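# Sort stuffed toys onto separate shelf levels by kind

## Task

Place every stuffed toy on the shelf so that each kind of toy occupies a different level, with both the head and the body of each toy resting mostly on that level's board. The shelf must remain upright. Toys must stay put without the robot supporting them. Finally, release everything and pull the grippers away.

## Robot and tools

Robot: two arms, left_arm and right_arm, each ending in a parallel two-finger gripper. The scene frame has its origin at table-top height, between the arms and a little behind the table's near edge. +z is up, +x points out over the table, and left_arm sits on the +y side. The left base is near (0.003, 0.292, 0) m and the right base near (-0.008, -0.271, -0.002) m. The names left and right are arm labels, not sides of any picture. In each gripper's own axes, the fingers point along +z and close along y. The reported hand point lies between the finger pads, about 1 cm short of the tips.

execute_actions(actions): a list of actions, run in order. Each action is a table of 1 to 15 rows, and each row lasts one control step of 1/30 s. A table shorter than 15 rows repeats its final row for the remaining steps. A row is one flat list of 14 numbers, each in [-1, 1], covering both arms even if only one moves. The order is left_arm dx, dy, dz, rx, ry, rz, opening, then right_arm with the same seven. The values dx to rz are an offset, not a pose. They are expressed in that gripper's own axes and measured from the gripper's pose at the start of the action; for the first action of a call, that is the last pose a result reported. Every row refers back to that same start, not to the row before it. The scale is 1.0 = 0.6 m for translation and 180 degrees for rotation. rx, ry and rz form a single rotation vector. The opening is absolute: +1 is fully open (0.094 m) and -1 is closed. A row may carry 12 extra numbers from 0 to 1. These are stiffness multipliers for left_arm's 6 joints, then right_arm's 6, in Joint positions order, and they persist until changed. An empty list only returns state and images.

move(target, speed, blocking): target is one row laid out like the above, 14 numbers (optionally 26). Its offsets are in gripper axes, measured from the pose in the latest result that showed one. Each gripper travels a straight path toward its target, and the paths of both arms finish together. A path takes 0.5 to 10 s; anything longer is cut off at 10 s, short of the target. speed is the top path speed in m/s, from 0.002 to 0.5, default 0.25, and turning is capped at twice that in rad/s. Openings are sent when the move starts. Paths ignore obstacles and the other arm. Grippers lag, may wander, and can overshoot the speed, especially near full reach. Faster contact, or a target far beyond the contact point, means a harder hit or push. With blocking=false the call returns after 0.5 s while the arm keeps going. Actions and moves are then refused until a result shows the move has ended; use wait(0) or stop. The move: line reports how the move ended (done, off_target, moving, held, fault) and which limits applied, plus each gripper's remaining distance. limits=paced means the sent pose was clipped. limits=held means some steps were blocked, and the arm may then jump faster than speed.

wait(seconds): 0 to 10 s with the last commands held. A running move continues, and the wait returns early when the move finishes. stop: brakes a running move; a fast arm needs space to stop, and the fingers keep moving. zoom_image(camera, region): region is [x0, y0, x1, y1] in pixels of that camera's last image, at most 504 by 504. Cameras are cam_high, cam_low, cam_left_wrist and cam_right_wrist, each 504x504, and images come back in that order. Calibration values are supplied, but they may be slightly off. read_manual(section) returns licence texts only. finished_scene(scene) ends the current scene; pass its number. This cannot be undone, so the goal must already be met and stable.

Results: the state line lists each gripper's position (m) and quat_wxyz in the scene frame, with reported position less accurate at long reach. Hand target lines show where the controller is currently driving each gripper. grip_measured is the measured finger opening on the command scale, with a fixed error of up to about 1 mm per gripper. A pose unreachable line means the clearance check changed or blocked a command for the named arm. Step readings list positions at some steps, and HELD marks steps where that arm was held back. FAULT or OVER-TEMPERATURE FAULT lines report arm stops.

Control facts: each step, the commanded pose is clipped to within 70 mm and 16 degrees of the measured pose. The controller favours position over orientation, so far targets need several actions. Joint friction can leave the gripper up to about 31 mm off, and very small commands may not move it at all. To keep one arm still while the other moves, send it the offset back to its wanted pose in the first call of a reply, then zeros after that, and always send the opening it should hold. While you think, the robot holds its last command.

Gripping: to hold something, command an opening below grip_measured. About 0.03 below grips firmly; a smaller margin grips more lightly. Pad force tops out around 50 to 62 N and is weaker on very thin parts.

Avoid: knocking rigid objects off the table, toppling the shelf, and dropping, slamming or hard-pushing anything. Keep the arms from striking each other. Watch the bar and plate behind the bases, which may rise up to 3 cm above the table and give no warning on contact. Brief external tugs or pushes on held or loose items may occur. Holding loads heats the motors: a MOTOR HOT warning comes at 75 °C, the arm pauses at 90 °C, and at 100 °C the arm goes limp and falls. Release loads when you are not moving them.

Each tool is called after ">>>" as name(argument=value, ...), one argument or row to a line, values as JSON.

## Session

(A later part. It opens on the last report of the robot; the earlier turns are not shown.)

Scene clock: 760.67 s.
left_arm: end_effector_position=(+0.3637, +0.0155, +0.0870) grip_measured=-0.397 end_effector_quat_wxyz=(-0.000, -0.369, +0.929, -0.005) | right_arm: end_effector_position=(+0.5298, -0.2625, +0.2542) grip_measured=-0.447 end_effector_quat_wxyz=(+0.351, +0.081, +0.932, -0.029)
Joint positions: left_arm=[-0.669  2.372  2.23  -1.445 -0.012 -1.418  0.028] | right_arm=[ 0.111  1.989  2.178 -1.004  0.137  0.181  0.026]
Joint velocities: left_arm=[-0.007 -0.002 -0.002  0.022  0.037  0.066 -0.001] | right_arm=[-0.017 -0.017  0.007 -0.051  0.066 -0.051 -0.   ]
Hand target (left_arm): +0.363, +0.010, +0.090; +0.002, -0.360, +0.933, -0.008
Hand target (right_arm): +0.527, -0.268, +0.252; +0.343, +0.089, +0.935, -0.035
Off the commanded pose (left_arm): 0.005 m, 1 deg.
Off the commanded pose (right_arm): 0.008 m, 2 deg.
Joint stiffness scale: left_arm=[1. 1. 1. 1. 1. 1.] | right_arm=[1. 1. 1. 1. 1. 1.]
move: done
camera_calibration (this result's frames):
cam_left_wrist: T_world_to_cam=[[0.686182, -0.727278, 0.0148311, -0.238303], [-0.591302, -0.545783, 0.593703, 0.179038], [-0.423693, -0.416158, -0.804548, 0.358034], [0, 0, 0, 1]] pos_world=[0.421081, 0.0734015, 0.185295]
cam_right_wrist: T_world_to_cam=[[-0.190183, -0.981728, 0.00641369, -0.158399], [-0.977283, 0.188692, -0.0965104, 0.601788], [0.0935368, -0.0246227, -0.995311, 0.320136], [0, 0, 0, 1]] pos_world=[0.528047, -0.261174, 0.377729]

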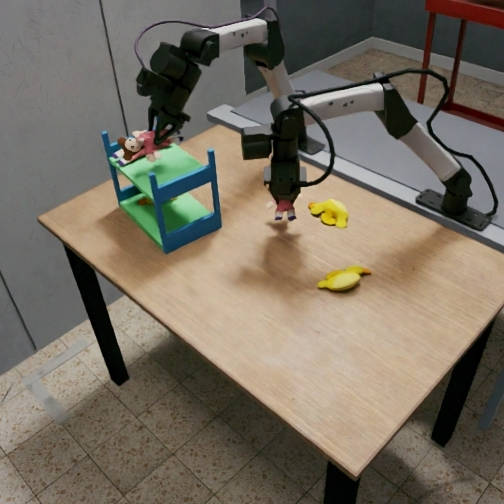

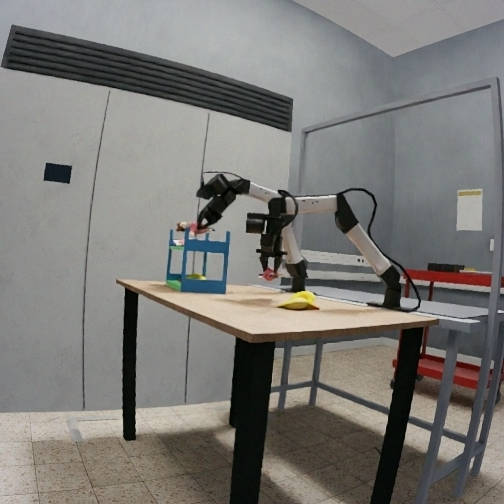

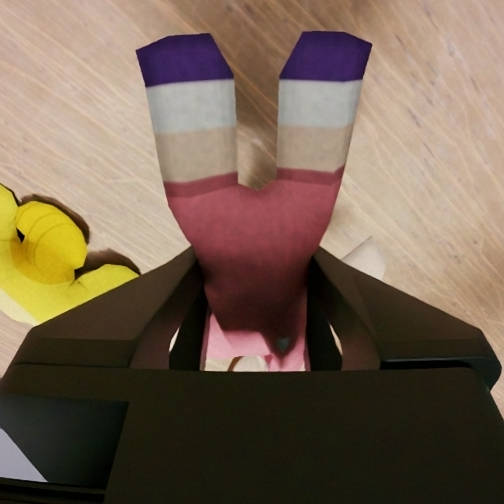

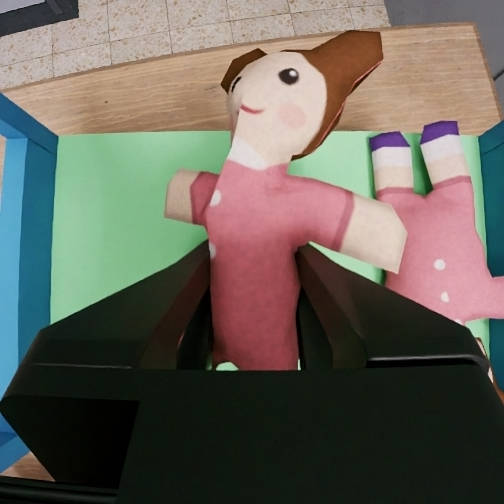

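>>> move(
  target=[0,0,0.118,0,0,0,-0.4, 0.07,-0.02,0.05,0,0,0,-0.45],
  speed=0.12,
)

Scene clock: 770.70 s.
left_arm: end_effector_position=(+0.3628, +0.0147, +0.0212) grip_measured=-0.397 end_effector_quat_wxyz=(-0.002, -0.369, +0.930, -0.003) | right_arm: end_effector_position=(+0.5202, -0.2679, +0.2055) grip_measured=-0.447 end_effector_quat_wxyz=(+0.352, +0.080, +0.932, -0.029)
Joint positions: left_arm=[-0.669  2.38   1.982 -1.195 -0.012 -1.418  0.028] | right_arm=[ 0.1    1.882  1.822 -0.753  0.127  0.171  0.026]
Joint velocities: left_arm=[-0.012 -0.007 -0.002 -0.022 -0.154 -0.081  0.   ] | right_arm=[-0.002 -0.017 -0.007  0.066 -0.051 -0.037  0.001]
Hand target (left_arm): +0.364, +0.014, +0.016; -0.001, -0.369, +0.929, -0.005
Hand target (right_arm): +0.517, -0.273, +0.204; +0.351, +0.081, +0.932, -0.029
Off the commanded pose (left_arm): 0.005 m, 0 deg.
Off the commanded pose (right_arm): 0.006 m, 0 deg.
Joint stiffness scale: left_arm=[1. 1. 1. 1. 1. 1.] | right_arm=[1. 1. 1. 1. 1. 1.]
move: done
camera_calibration (this result's frames):
cam_left_wrist: T_world_to_cam=[[0.685883, -0.727654, 0.00917848, -0.237045], [-0.58889, -0.547586, 0.59444, 0.216237], [-0.427521, -0.413121, -0.804088, 0.305718], [0, 0, 0, 1]] pos_world=[0.420626, 0.0722197, 0.11946]
cam_right_wrist: T_world_to_cam=[[-0.188256, -0.982104, 0.005566, -0.16614], [-0.97752, 0.186824, -0.09773, 0.588644], [0.0949412, -0.0238392, -0.995197, 0.271882], [0, 0, 0, 1]] pos_world=[0.518321, -0.266658, 0.329029]

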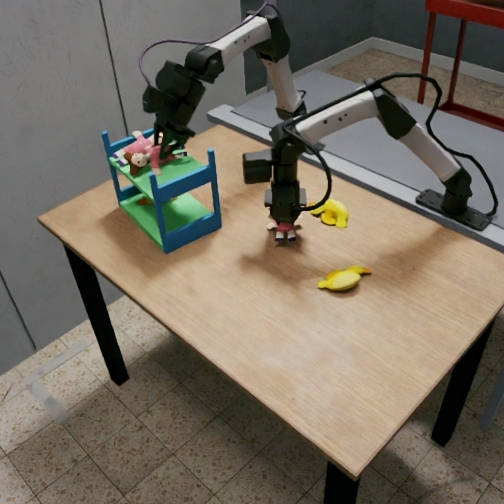

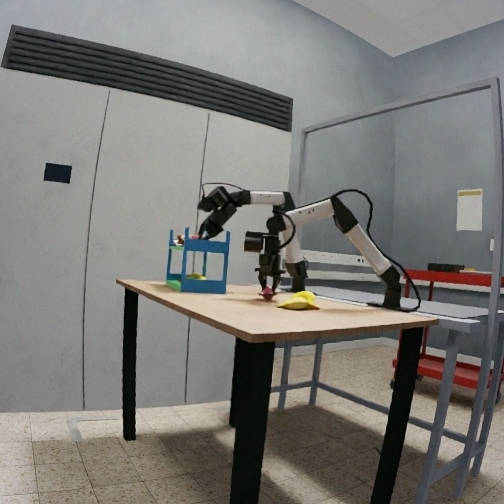

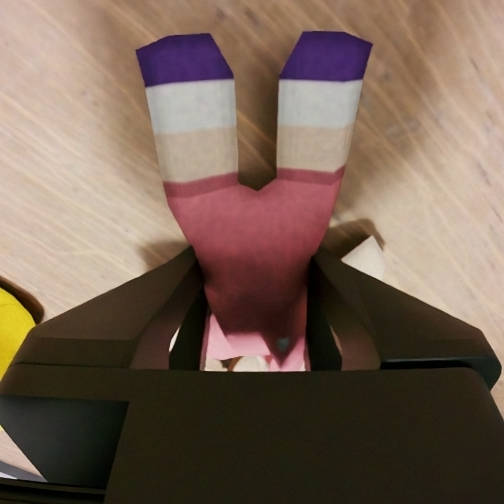

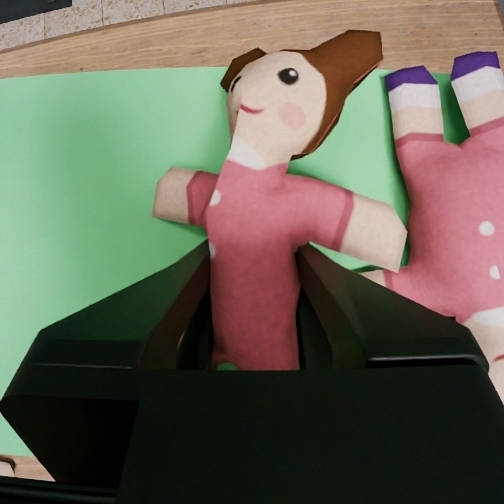

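>>> execute_actions(
  actions=[
    [[0,0,0.015,0,0,0,-0.4, 0.022,-0.006,0.022,0,0,0,-0.45]],
    [[0,0,0,0,0,0,0.6, 0,0,0,0,0,0,0.15]],
  ],
)

Scene clock: 781.07 s.
left_arm: end_effector_position=(+0.3627, +0.0147, +0.0191) grip_measured=+0.598 end_effector_quat_wxyz=(-0.002, -0.369, +0.930, -0.003) | right_arm: end_effector_position=(+0.5238, -0.2673, +0.1972) grip_measured=+0.147 end_effector_quat_wxyz=(+0.363, +0.080, +0.928, -0.025)
Joint positions: left_arm=[-0.669  2.38   1.974 -1.186 -0.012 -1.418  0.075] | right_arm=[ 0.1    1.872  1.761 -0.677  0.123  0.171  0.054]
Joint velocities: left_arm=[-0.012  0.007 -0.002 -0.066  0.037 -0.007  0.001] | right_arm=[ 0.012  0.012 -0.007  0.022  0.007  0.007 -0.   ]
Hand target (left_arm): +0.363, +0.015, +0.019; -0.002, -0.369, +0.930, -0.003
Hand target (right_arm): +0.524, -0.267, +0.197; +0.363, +0.080, +0.928, -0.025
Off the commanded pose (left_arm): 0.000 m, 0 deg.
Off the commanded pose (right_arm): 0.000 m, 0 deg.
Joint stiffness scale: left_arm=[1. 1. 1. 1. 1. 1.] | right_arm=[1. 1. 1. 1. 1. 1.]
Step readings (end_effector_position; steps 1 to 15: 1st action; 16 to 30: 2nd action):
0: left_arm (+0.3630, +0.0145, +0.0212) | right_arm (+0.5204, -0.2679, +0.2056)
1: left_arm (+0.3630, +0.0145, +0.0209) | right_arm (+0.5211, -0.2679, +0.2043)
2: left_arm (+0.3629, +0.0145, +0.0204) | right_arm (+0.5207, -0.2679, +0.2020)
4: left_arm (+0.3625, +0.0148, +0.0193) | right_arm (+0.5197, -0.2679, +0.1955)
8: left_arm (+0.3627, +0.0147, +0.0191) | right_arm (+0.5229, -0.2673, +0.1964)
15: left_arm (+0.3627, +0.0147, +0.0191) | right_arm (+0.5237, -0.2673, +0.1972)
16: left_arm (+0.3627, +0.0147, +0.0191) | right_arm (+0.5237, -0.2673, +0.1972)
17: left_arm (+0.3627, +0.0147, +0.0191) | right_arm (+0.5237, -0.2673, +0.1972)
19: left_arm (+0.3627, +0.0147, +0.0191) | right_arm (+0.5237, -0.2673, +0.1972)
23: left_arm (+0.3627, +0.0147, +0.0191) | right_arm (+0.5238, -0.2673, +0.1972)
30: end_effector_position above
camera_calibration (this result's frames):
cam_left_wrist: T_world_to_cam=[[0.685887, -0.72764, 0.00993241, -0.236947], [-0.58924, -0.547315, 0.594342, 0.217564], [-0.427031, -0.413504, -0.804151, 0.303831], [0, 0, 0, 1]] pos_world=[0.420462, 0.0722989, 0.117372]
cam_right_wrist: T_world_to_cam=[[-0.185504, -0.98264, -0.002768, -0.164692], [-0.975399, 0.184478, -0.120682, 0.593949], [0.119097, -0.0196871, -0.992687, 0.251304], [0, 0, 0, 1]] pos_world=[0.518857, -0.266456, 0.320689]

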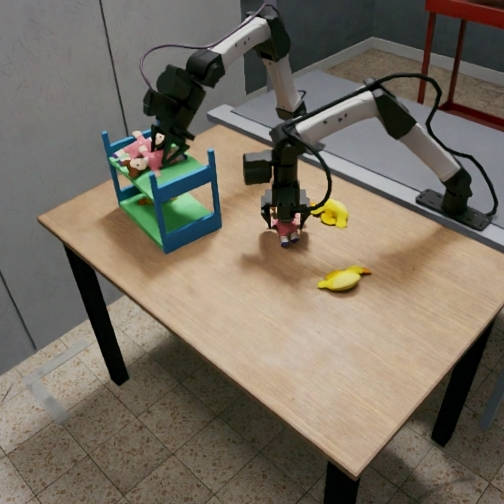

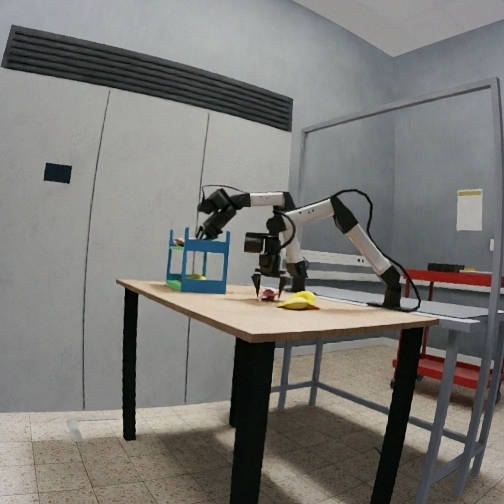

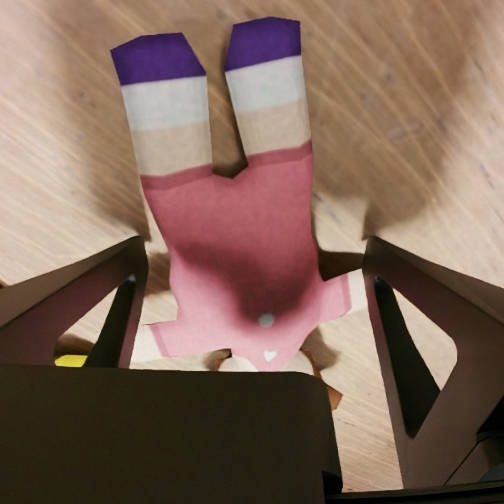

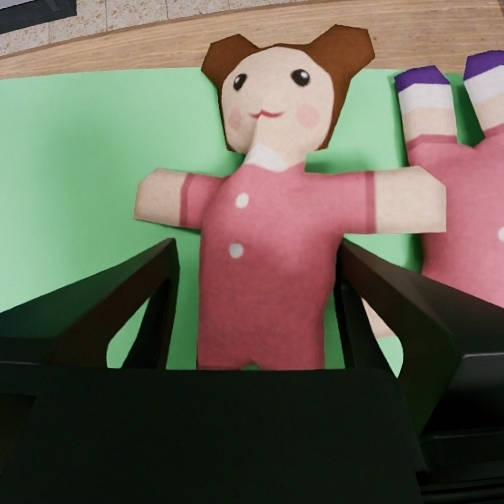

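>>> move(
  target=[0,0,-0.125,0,0,0,0.8, 0.02,0,-0.2,0,0,0,0.2],
  speed=0.25,
)

Scene clock: 786.40 s.
left_arm: end_effector_position=(+0.3604, +0.0180, +0.0859) grip_measured=+0.798 end_effector_quat_wxyz=(-0.006, -0.369, +0.930, +0.005) | right_arm: end_effector_position=(+0.4414, -0.2546, +0.2879) grip_measured=+0.197 end_effector_quat_wxyz=(+0.384, +0.080, +0.920, -0.021)
Joint positions: left_arm=[-0.669  2.38   2.239 -1.469 -0.012 -1.418  0.084] | right_arm=[ 0.146  1.583  1.747 -0.91   0.154  0.203  0.056]
Joint velocities: left_arm=[-0.012 -0.017  0.002  0.007  0.022 -0.022 -0.001] | right_arm=[-0.012 -0.012  0.002 -0.037  0.037 -0.007  0.   ]
Hand target (left_arm): +0.363, +0.016, +0.094; -0.002, -0.369, +0.930, -0.003
Hand target (right_arm): +0.434, -0.253, +0.277; +0.363, +0.080, +0.928, -0.025
Off the commanded pose (left_arm): 0.009 m, 1 deg.
Off the commanded pose (right_arm): 0.013 m, 3 deg.
Joint stiffness scale: left_arm=[1. 1. 1. 1. 1. 1.] | right_arm=[1. 1. 1. 1. 1. 1.]
move: off_target (right_arm)
camera_calibration (this result's frames):
cam_left_wrist: T_world_to_cam=[[0.685663, -0.727878, -0.00778512, -0.232025], [-0.581004, -0.553688, 0.596544, 0.175309], [-0.438521, -0.404505, -0.802543, 0.361783], [0, 0, 0, 1]] pos_world=[0.419596, 0.0745237, 0.183961]
cam_right_wrist: T_world_to_cam=[[-0.182231, -0.983129, -0.0157721, -0.165126], [-0.969287, 0.182313, -0.165058, 0.531751], [0.165149, -0.014791, -0.986158, 0.330384], [0, 0, 0, 1]] pos_world=[0.430766, -0.254399, 0.410977]

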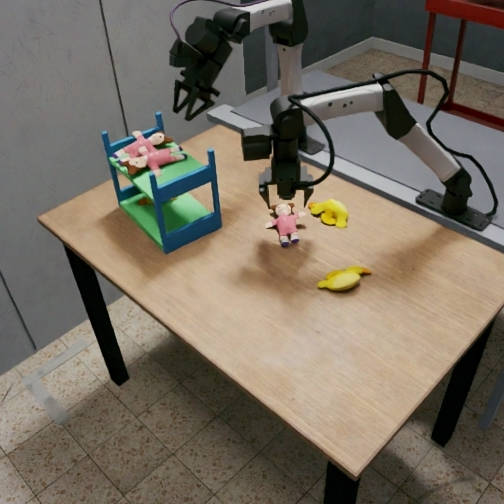

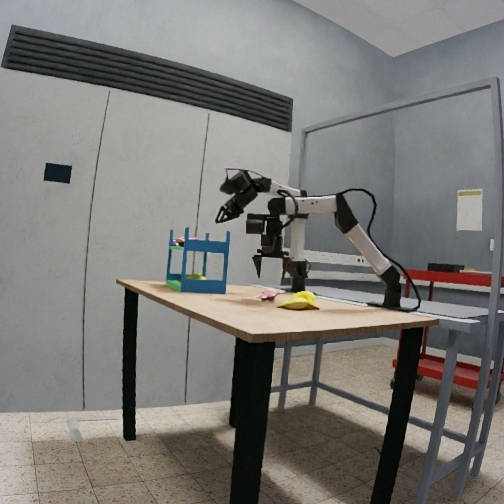

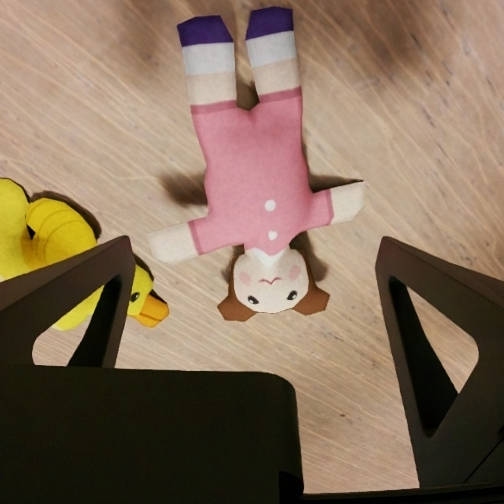

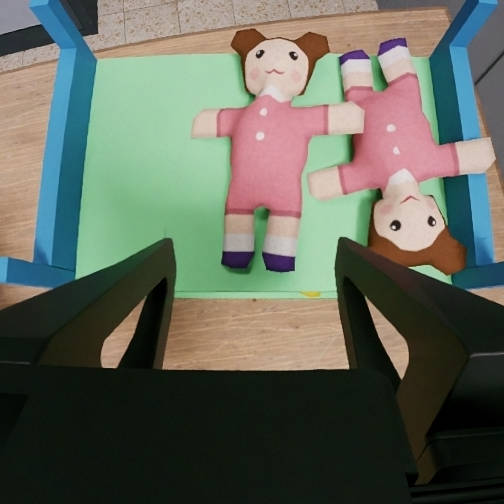

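>>> move(
  target=[-0.346,0.178,0.018,0,0,0.385,1, 0.414,0.362,0.09,-0.194,0.071,-0.254,0.75],
  speed=0.3,
)

Scene clock: 825.00 s.
left_arm: end_effector_position=(+0.4313, +0.2368, +0.0704) grip_measured=+1.000 end_effector_quat_wxyz=(-0.024, +0.221, +0.975, -0.005) | right_arm: end_effector_position=(+0.3512, -0.0156, +0.0919) grip_measured=+0.747 end_effector_quat_wxyz=(+0.268, -0.381, +0.878, +0.112)
Joint positions: left_arm=[-0.149  2.299  2.06  -1.394 -0.023  0.302  0.094] | right_arm=[ 0.634  1.676  1.185 -0.456 -0.116 -0.213  0.082]
Joint velocities: left_arm=[ 0.007  0.007 -0.012 -0.007 -0.037  0.007  0.   ] | right_arm=[ 0.012 -0.002  0.002  0.022 -0.007  0.066  0.001]
Hand target (left_arm): +0.440, +0.236, +0.072; -0.011, +0.225, +0.974, -0.003
Hand target (right_arm): +0.343, -0.015, +0.078; +0.249, -0.390, +0.879, +0.113
Off the commanded pose (left_arm): 0.008 m, 2 deg.
Off the commanded pose (right_arm): 0.016 m, 2 deg.
Joint stiffness scale: left_arm=[1. 1. 1. 1. 1. 1.] | right_arm=[1. 1. 1. 1. 1. 1.]
move: off_target (right_arm)
camera_calibration (this result's frames):
cam_left_wrist: T_world_to_cam=[[-0.429137, -0.902868, 0.0259078, 0.398391], [-0.697168, 0.349331, 0.626038, 0.181096], [-0.57428, 0.250594, -0.779362, 0.370735], [0, 0, 0, 1]] pos_world=[0.510125, 0.203528, 0.165242]
cam_right_wrist: T_world_to_cam=[[0.716787, -0.697062, 0.0179304, -0.264075], [-0.697201, -0.71604, 0.0345925, 0.240447], [-0.0112742, -0.0372965, -0.999241, 0.218412], [0, 0, 0, 1]] pos_world=[0.359388, -0.00376125, 0.214663]

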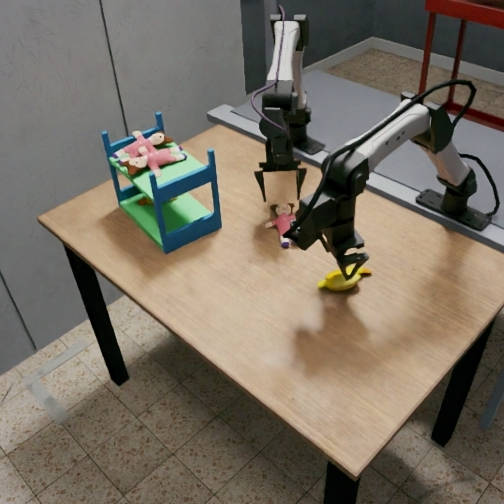

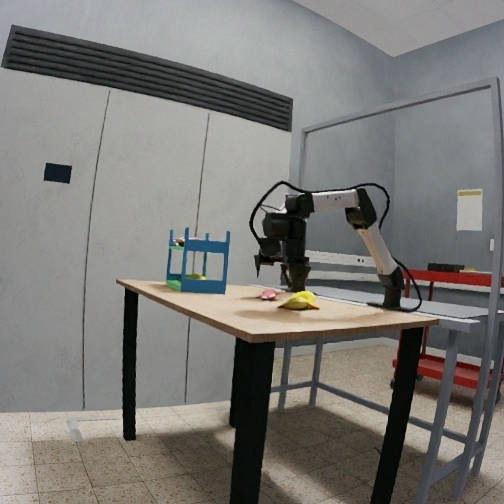

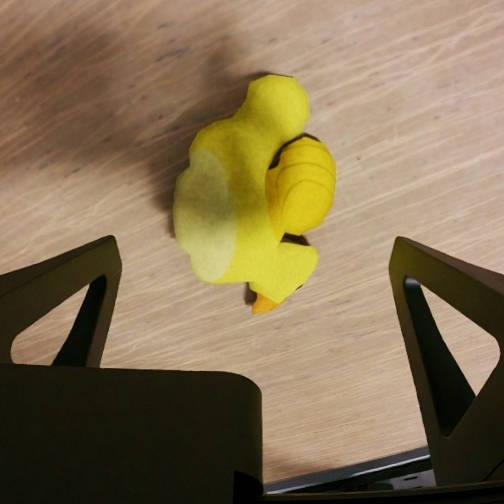

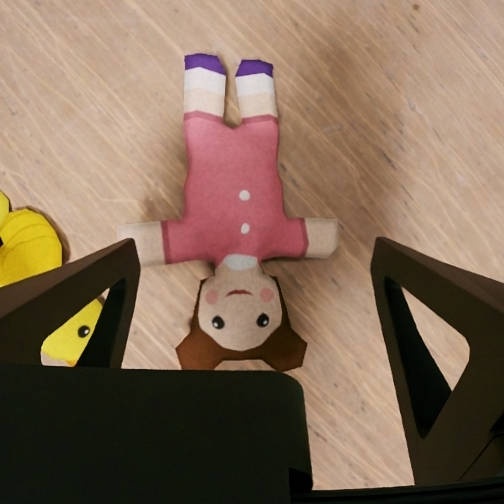

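>>> move(
  target=[-0.01,0,0.107,0,0,0,1, 0.022,0.025,0.144,0,0.015,0,0.75],
  speed=0.15,
)

>>> execute_actions(
  actions=[
    [[0,0,0.005,0,0,0,-0.33, 0.008,0,0.008,0,0.01,0,-0.42]],
  ],
)

Scene clock: 840.17 s.
left_arm: end_effector_position=(+0.4315, +0.2352, +0.0123) grip_measured=+1.000 end_effector_quat_wxyz=(-0.030, +0.221, +0.975, -0.005) | right_arm: end_effector_position=(+0.3689, +0.0179, +0.0213) grip_measured=+0.747 end_effector_quat_wxyz=(+0.256, -0.381, +0.882, +0.107)
Joint positions: left_arm=[-0.149  2.338  1.893 -1.199 -0.023  0.303  0.094] | right_arm=[ 0.684  1.914  1.204 -0.257 -0.081 -0.172  0.082]
Joint velocities: left_arm=[-0.002 -0.002 -0.007 -0.022 -0.007  0.037  0.   ] | right_arm=[-0.007  0.017 -0.017  0.007  0.037  0.007 -0.002]
Hand target (left_arm): +0.434, +0.233, +0.006; -0.025, +0.221, +0.975, -0.005
Hand target (right_arm): +0.366, +0.021, +0.013; +0.247, -0.383, +0.884, +0.103
Off the commanded pose (left_arm): 0.007 m, 1 deg.
Off the commanded pose (right_arm): 0.010 m, 1 deg.
Joint stiffness scale: left_arm=[1. 1. 1. 1. 1. 1.] | right_arm=[1. 1. 1. 1. 1. 1.]
move: done
camera_calibration (this result's frames):
cam_left_wrist: T_world_to_cam=[[-0.43054, -0.902127, 0.0283235, 0.398969], [-0.690166, 0.34928, 0.633778, 0.215061], [-0.581641, 0.253319, -0.772996, 0.328389], [0, 0, 0, 1]] pos_world=[0.511204, 0.201616, 0.106242]
cam_right_wrist: T_world_to_cam=[[0.715009, -0.698867, 0.0186118, -0.251438], [-0.69851, -0.713029, 0.0606159, 0.279099], [-0.0290918, -0.0563414, -0.997988, 0.156132], [0, 0, 0, 1]] pos_world=[0.379276, 0.0320803, 0.14358]

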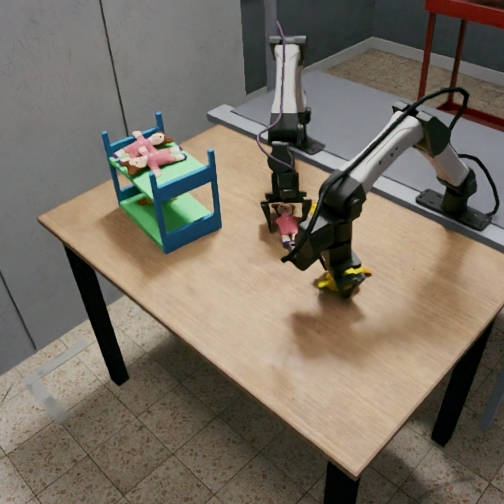

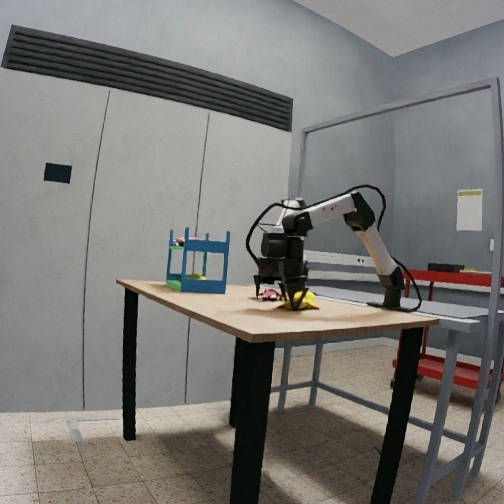

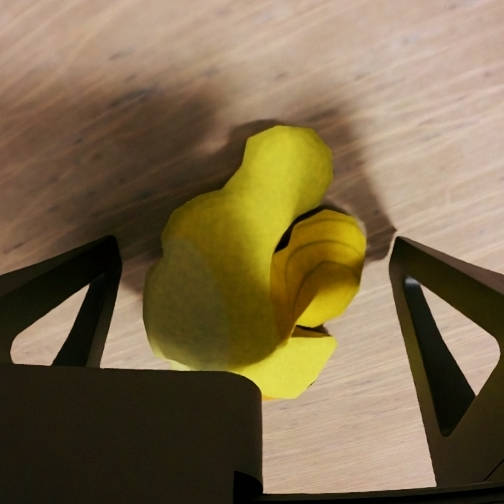

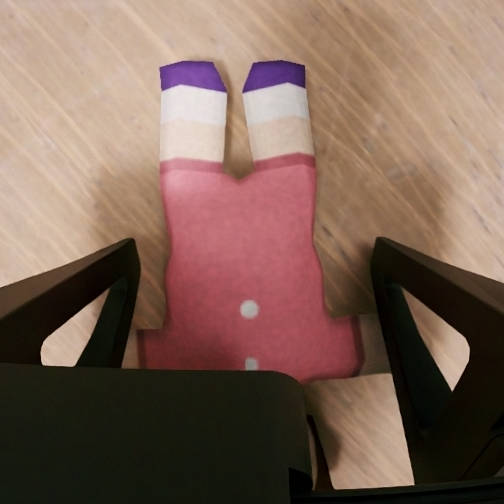

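Scene clock: 840.67 s.
left_arm: end_effector_position=(+0.4315, +0.2350, +0.0123) grip_measured=-0.327 end_effector_quat_wxyz=(-0.030, +0.221, +0.975, -0.006) | right_arm: end_effector_position=(+0.3716, +0.0194, +0.0245) grip_measured=-0.416 end_effector_quat_wxyz=(+0.261, -0.381, +0.881, +0.107)
Joint positions: left_arm=[-0.149  2.338  1.893 -1.199 -0.022  0.303  0.032] | right_arm=[ 0.684  1.914  1.213 -0.257 -0.079 -0.172  0.027]
Joint velocities: left_arm=[ 0.002 -0.002 -0.002  0.037 -0.066  0.007  0.001] | right_arm=[ 0.007  0.002  0.007  0.066 -0.051 -0.022  0.   ]
Hand target (left_arm): +0.431, +0.235, +0.009; -0.030, +0.221, +0.975, -0.005
Hand target (right_arm): +0.368, +0.017, +0.015; +0.243, -0.383, +0.886, +0.101
Off the commanded pose (left_arm): 0.003 m, 0 deg.
Off the commanded pose (right_arm): 0.011 m, 2 deg.
Joint stiffness scale: left_arm=[1. 1. 1. 1. 1. 1.] | right_arm=[1. 1. 1. 1. 1. 1.]
Step readings (end_effector_position):
0: left_arm (+0.4315, +0.2352, +0.0123) | right_arm (+0.3689, +0.0179, +0.0213)
1: left_arm (+0.4315, +0.2352, +0.0123) | right_arm (+0.3689, +0.0179, +0.0213)
2: left_arm (+0.4315, +0.2352, +0.0123) | right_arm (+0.3689, +0.0179, +0.0213)
4: left_arm (+0.4315, +0.2352, +0.0123) | right_arm (+0.3689, +0.0178, +0.0213)
8: left_arm (+0.4315, +0.2350, +0.0123) | right_arm (+0.3713, +0.0192, +0.0241)
15: end_effector_position above
camera_calibration (this result's frames):
cam_left_wrist: T_world_to_cam=[[-0.430452, -0.902122, 0.0297774, 0.398661], [-0.690059, 0.350172, 0.633402, 0.214874], [-0.581833, 0.252101, -0.77325, 0.328806], [0, 0, 0, 1]] pos_world=[0.51119, 0.201506, 0.106276]
cam_right_wrist: T_world_to_cam=[[0.714029, -0.699778, 0.0217591, -0.252086], [-0.699807, -0.712444, 0.0518968, 0.282529], [-0.0208141, -0.052283, -0.998415, 0.156319], [0, 0, 0, 1]] pos_world=[0.380967, 0.0330546, 0.146894]

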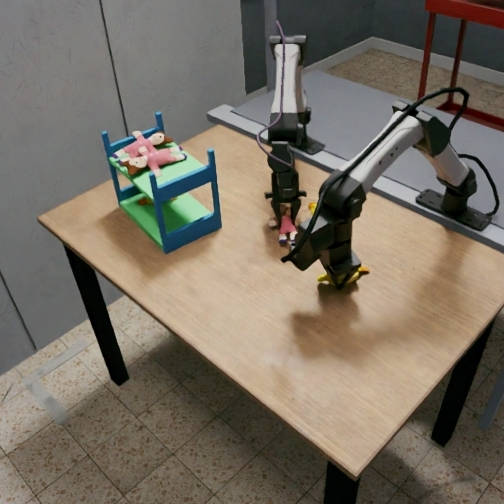

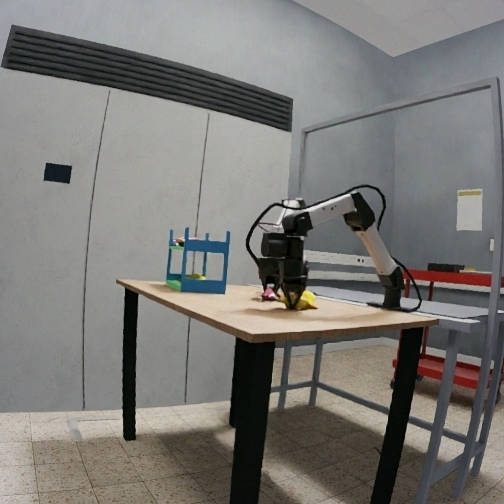

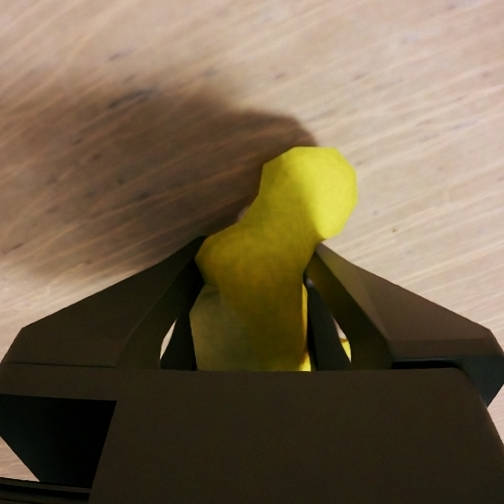

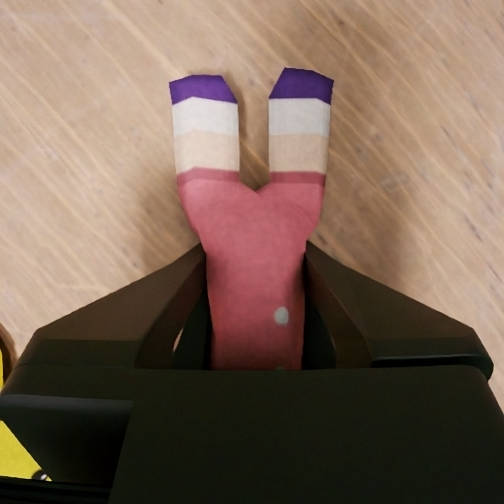

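>>> move(
  target=[0.01,0,-0.125,0,0,0.2,-0.36, -0.064,-0.164,-0.503,0.099,-0.028,0.145,-0.45],
  speed=0.25,
)

Scene clock: 855.13 s.
left_arm: end_effector_position=(+0.4261, +0.2375, +0.0744) grip_measured=-0.357 end_effector_quat_wxyz=(-0.040, +0.509, +0.860, -0.020) | right_arm: end_effector_position=(+0.3512, -0.1350, +0.3014) grip_measured=-0.447 end_effector_quat_wxyz=(+0.333, -0.131, +0.932, +0.048)
Joint positions: left_arm=[-0.149  2.322  2.111 -1.462 -0.022  0.925  0.03 ] | right_arm=[ 0.459  1.444  1.741 -1.133  0.078  0.092  0.026]
Joint velocities: left_arm=[ 0.002  0.007  0.017 -0.037 -0.022 -0.007 -0.   ] | right_arm=[ 0.002 -0.012 -0.007 -0.051  0.037 -0.066 -0.   ]
Hand target (left_arm): +0.430, +0.238, +0.087; -0.026, +0.512, +0.859, -0.015
Hand target (right_arm): +0.349, -0.141, +0.301; +0.325, -0.123, +0.937, +0.043
Off the commanded pose (left_arm): 0.014 m, 2 deg.
Off the commanded pose (right_arm): 0.006 m, 2 deg.
Joint stiffness scale: left_arm=[1. 1. 1. 1. 1. 1.] | right_arm=[1. 1. 1. 1. 1. 1.]
move: off_target (left_arm)
camera_calibration (this result's frames):
cam_left_wrist: T_world_to_cam=[[-0.872718, -0.481507, 0.0807124, 0.481485], [-0.331495, 0.705774, 0.626094, -0.0657401], [-0.358433, 0.519648, -0.775559, 0.214487], [0, 0, 0, 1]] pos_world=[0.475287, 0.166778, 0.168645]
cam_right_wrist: T_world_to_cam=[[0.258308, -0.966042, 0.00625736, -0.222832], [-0.964007, -0.258176, -0.0635239, 0.332782], [0.0629823, 0.0103766, -0.997961, 0.403258], [0, 0, 0, 1]] pos_world=[0.352965, -0.133533, 0.42497]

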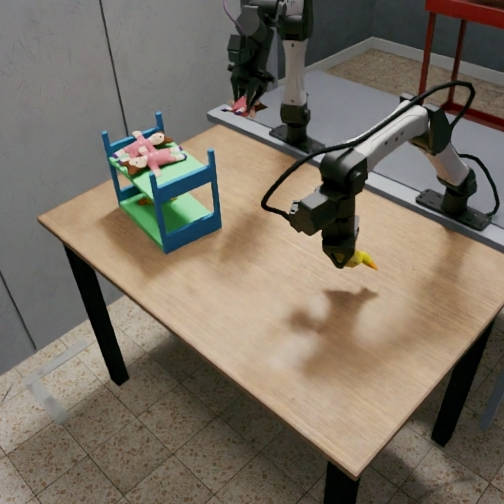

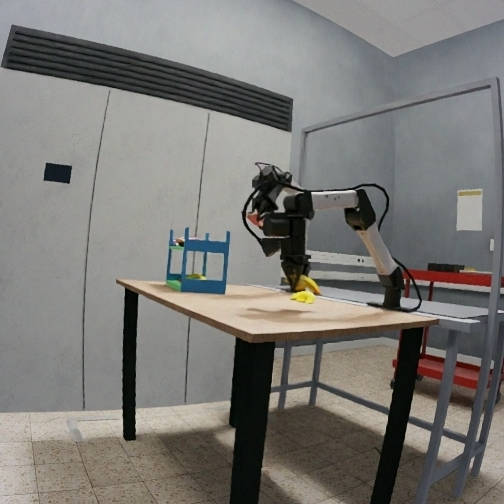

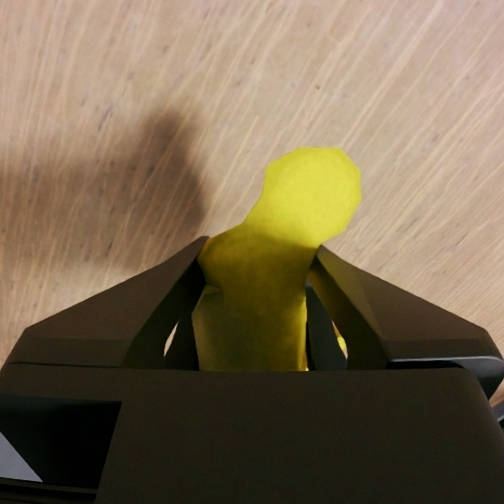

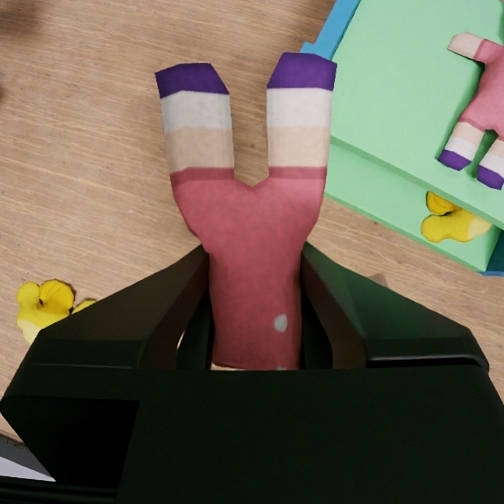

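>>> move(
  target=[-0.301,-0.291,-0.003,-0.031,0.003,0.426,-0.36, -0.136,-0.162,0.18,0.099,-0.02,0.113,-0.45],
  speed=0.35,
)

Scene clock: 891.93 s.
left_arm: end_effector_position=(+0.3577, +0.0003, +0.0804) grip_measured=-0.357 end_effector_quat_wxyz=(-0.000, +0.930, +0.367, +0.003) | right_arm: end_effector_position=(+0.5033, -0.1853, +0.2717) grip_measured=-0.447 end_effector_quat_wxyz=(+0.370, +0.081, +0.925, -0.028)
Joint positions: left_arm=[-0.707  2.406  2.26  -1.448 -0.023  1.69   0.03 ] | right_arm=[ 0.316  1.914  2.123 -1.015  0.283  0.326  0.026]
Joint velocities: left_arm=[-0.002  0.002  0.002  0.022 -0.007  0.022 -0.   ] | right_arm=[-0.002  0.002 -0.002 -0.022 -0.037  0.022 -0.001]
Hand target (left_arm): +0.358, -0.003, +0.083; +0.001, +0.933, +0.359, +0.006
Hand target (right_arm): +0.505, -0.191, +0.270; +0.366, +0.089, +0.926, -0.034
Off the commanded pose (left_arm): 0.006 m, 1 deg.
Off the commanded pose (right_arm): 0.007 m, 1 deg.
Joint stiffness scale: left_arm=[1. 1. 1. 1. 1. 1.] | right_arm=[1. 1. 1. 1. 1. 1.]
MOTOR HOT: a motor of the left arm reached 75 °C. Now the hottest motor of the left arm, joint 2 (shoulder), reports 78 °C. The controller's stop level is 90 °C. To cool a motor, set the load down, stop pushing, or move to a pose that needs little force.
move: done
camera_calibration (this result's frames):
cam_left_wrist: T_world_to_cam=[[-0.682959, 0.730448, 0.00358805, 0.245104], [0.588612, 0.547423, 0.594865, -0.251329], [0.432553, 0.40838, -0.803818, 0.0372933], [0, 0, 0, 1]] pos_world=[0.2992, -0.0566822, 0.178605]
cam_right_wrist: T_world_to_cam=[[-0.189117, -0.981955, -0.000222819, -0.0864716], [-0.972803, 0.187385, -0.136163, 0.571316], [0.133748, -0.025534, -0.990686, 0.320282], [0, 0, 0, 1]] pos_world=[0.496588, -0.183789, 0.395072]

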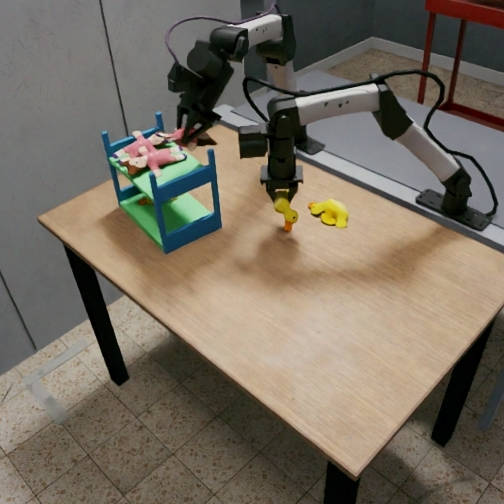

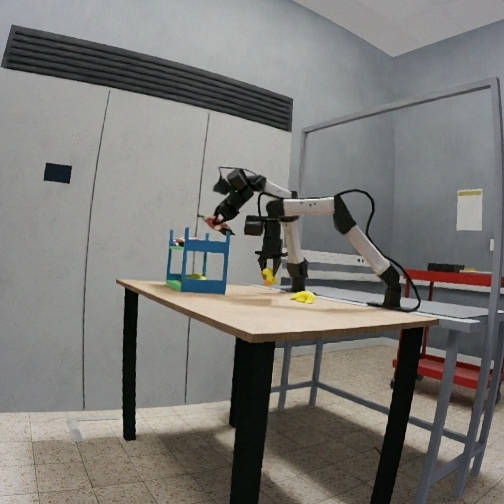

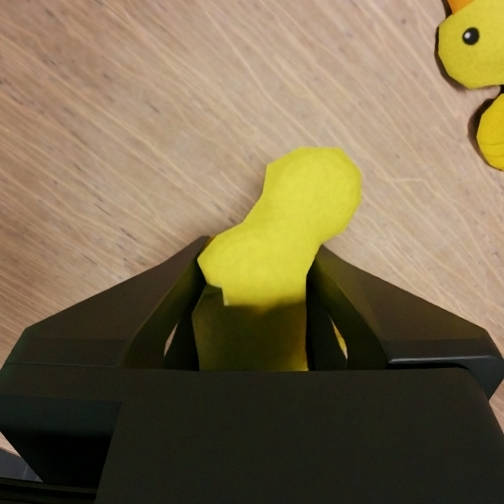

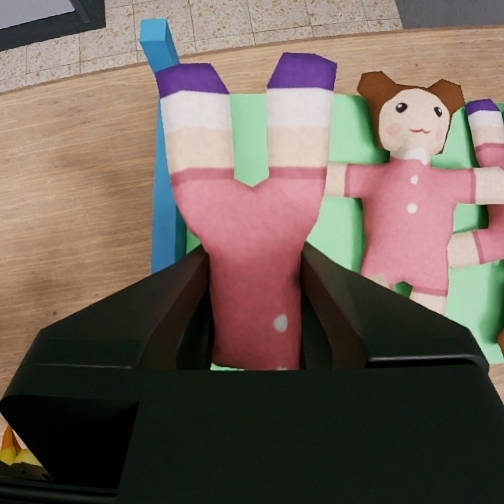

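>>> move(
  target=[0.01,0,0.11,0,0,0,-0.36, 0.018,-0.024,0.155,0,0,0,-0.45],
  speed=0.13,
)

>>> execute_actions(
  actions=[
    [[0,0,0,0,0,0,0.8, 0.005,0,0.005,0,0,0,-0.45]],
  ],
)

Scene clock: 901.83 s.
left_arm: end_effector_position=(+0.3575, -0.0009, +0.0226) grip_measured=-0.357 end_effector_quat_wxyz=(+0.000, +0.931, +0.364, +0.003) | right_arm: end_effector_position=(+0.5563, -0.2049, +0.2106) grip_measured=-0.447 end_effector_quat_wxyz=(+0.381, +0.083, +0.920, -0.025)
Joint positions: left_arm=[-0.707  2.406  2.031 -1.218 -0.023  1.697  0.03 ] | right_arm=[ 0.242  2.025  2.014 -0.755  0.232  0.272  0.026]
Joint velocities: left_arm=[-0.002 -0.012 -0.022 -0.022  0.037 -0.022 -0.002] | right_arm=[ 0.002 -0.007 -0.007 -0.007 -0.066 -0.037 -0.   ]
Hand target (left_arm): +0.362, +0.004, +0.014; -0.000, +0.930, +0.367, +0.003
Hand target (right_arm): +0.557, -0.208, +0.197; +0.370, +0.081, +0.925, -0.028
Off the commanded pose (left_arm): 0.011 m, 0 deg.
Off the commanded pose (right_arm): 0.014 m, 1 deg.
Joint stiffness scale: left_arm=[1. 1. 1. 1. 1. 1.] | right_arm=[1. 1. 1. 1. 1. 1.]
MOTOR HOT: still on. Now the hottest motor of the left arm, joint 2 (shoulder), reports 78 °C; the controller's stop level is 90 °C.
move: off_target (left_arm, right_arm)
camera_calibration (this result's frames):
cam_left_wrist: T_world_to_cam=[[-0.678225, 0.73485, 0.00249169, 0.244451], [0.591628, 0.544022, 0.594993, -0.217258], [0.435875, 0.405013, -0.803727, -0.00986119], [0, 0, 0, 1]] pos_world=[0.298627, -0.0574476, 0.120732]
cam_right_wrist: T_world_to_cam=[[-0.189804, -0.981776, -0.00944865, -0.0933855], [-0.968987, 0.188865, -0.159356, 0.62123], [0.158236, -0.0210908, -0.987176, 0.238687], [0, 0, 0, 1]] pos_world=[0.546469, -0.203978, 0.333741]

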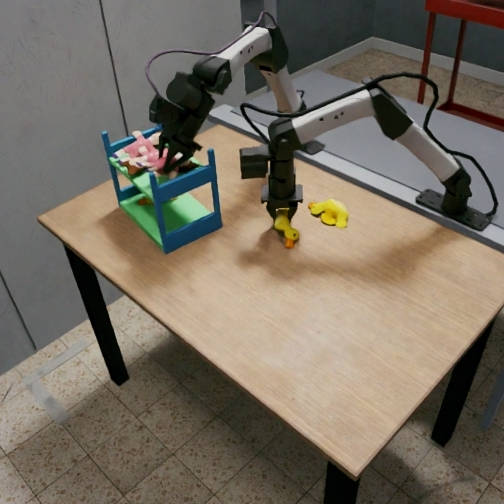

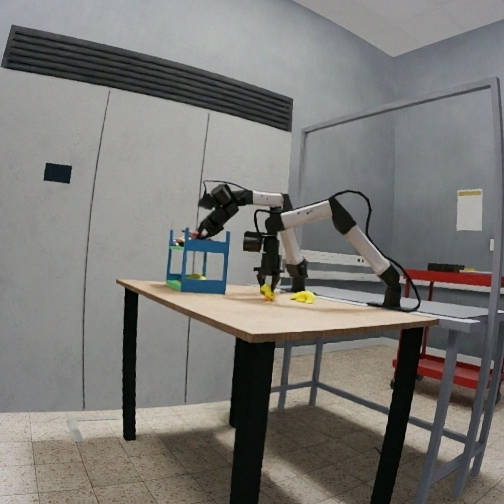

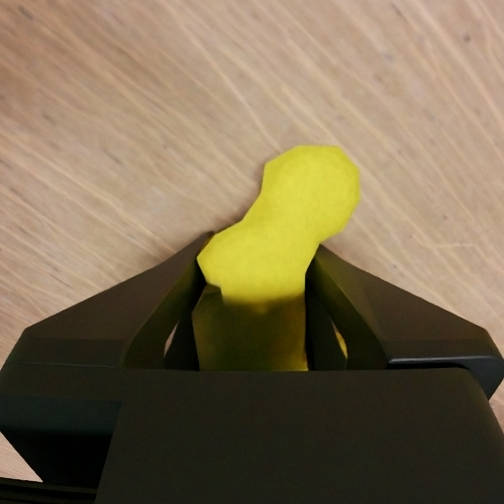

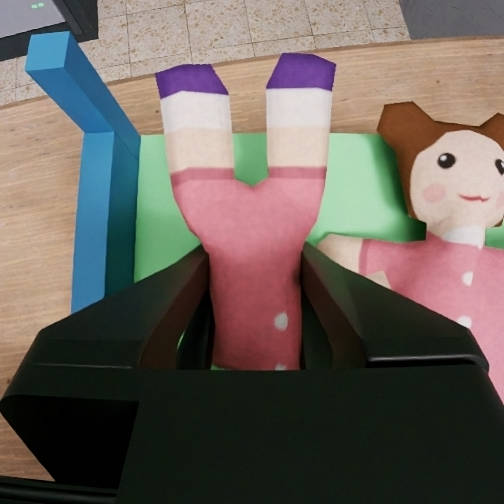

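Scene clock: 902.33 s.
left_arm: end_effector_position=(+0.3575, -0.0009, +0.0226) grip_measured=+0.798 end_effector_quat_wxyz=(+0.000, +0.931, +0.364, +0.003) | right_arm: end_effector_position=(+0.5581, -0.2046, +0.2123) grip_measured=-0.447 end_effector_quat_wxyz=(+0.386, +0.083, +0.918, -0.024)
Joint positions: left_arm=[-0.707  2.406  2.031 -1.218 -0.023  1.697  0.084] | right_arm=[ 0.242  2.025  2.014 -0.744  0.232  0.272  0.026]
Joint velocities: left_arm=[-0.027  0.012 -0.007 -0.022 -0.081 -0.066 -0.   ] | right_arm=[-0.022  0.007  0.002 -0.007 -0.007  0.022  0.   ]
Hand target (left_arm): +0.358, -0.001, +0.023; +0.000, +0.931, +0.364, +0.003
Hand target (right_arm): +0.556, -0.205, +0.206; +0.381, +0.083, +0.921, -0.025
Off the commanded pose (left_arm): 0.000 m, 0 deg.
Off the commanded pose (right_arm): 0.006 m, 1 deg.
Joint stiffness scale: left_arm=[1. 1. 1. 1. 1. 1.] | right_arm=[1. 1. 1. 1. 1. 1.]
MOTOR HOT: still on. Now the hottest motor of the left arm, joint 2 (shoulder), reports 78 °C; the controller's stop level is 90 °C.
Step readings (end_effector_position):
0: left_arm (+0.3575, -0.0009, +0.0226) | right_arm (+0.5563, -0.2049, +0.2106)
1: left_arm (+0.3575, -0.0009, +0.0226) | right_arm (+0.5565, -0.2049, +0.2108)
2: left_arm (+0.3575, -0.0009, +0.0226) | right_arm (+0.5568, -0.2048, +0.2111)
4: left_arm (+0.3575, -0.0009, +0.0226) | right_arm (+0.5574, -0.2047, +0.2116)
8: left_arm (+0.3575, -0.0009, +0.0226) | right_arm (+0.5579, -0.2046, +0.2122)
15: end_effector_position above
camera_calibration (this result's frames):
cam_left_wrist: T_world_to_cam=[[-0.678225, 0.73485, 0.00249169, 0.244451], [0.591628, 0.544022, 0.594993, -0.217258], [0.435875, 0.405013, -0.803727, -0.00986119], [0, 0, 0, 1]] pos_world=[0.298627, -0.0574476, 0.120732]
cam_right_wrist: T_world_to_cam=[[-0.189623, -0.981766, -0.0133552, -0.0919446], [-0.967274, 0.189125, -0.169155, 0.624403], [0.168596, -0.0191575, -0.985499, 0.234413], [0, 0, 0, 1]] pos_world=[0.547012, -0.203868, 0.335406]

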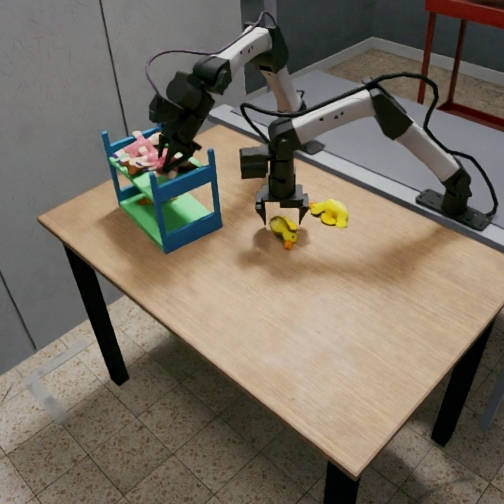

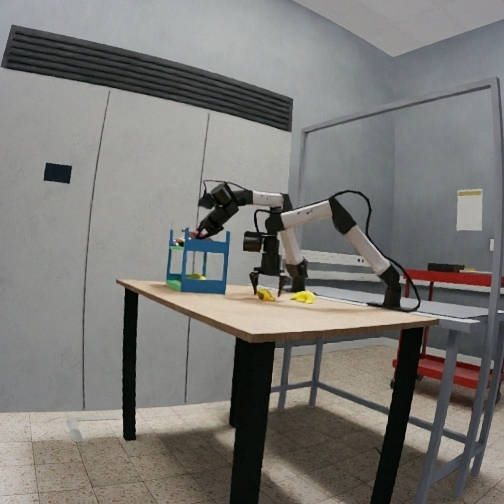

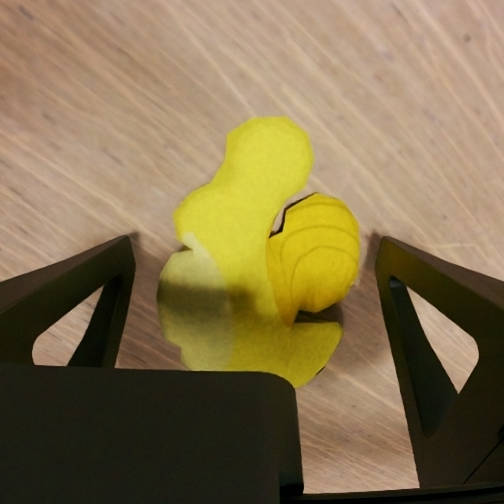

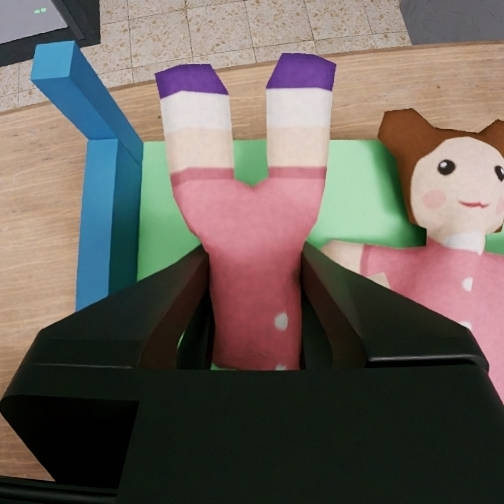

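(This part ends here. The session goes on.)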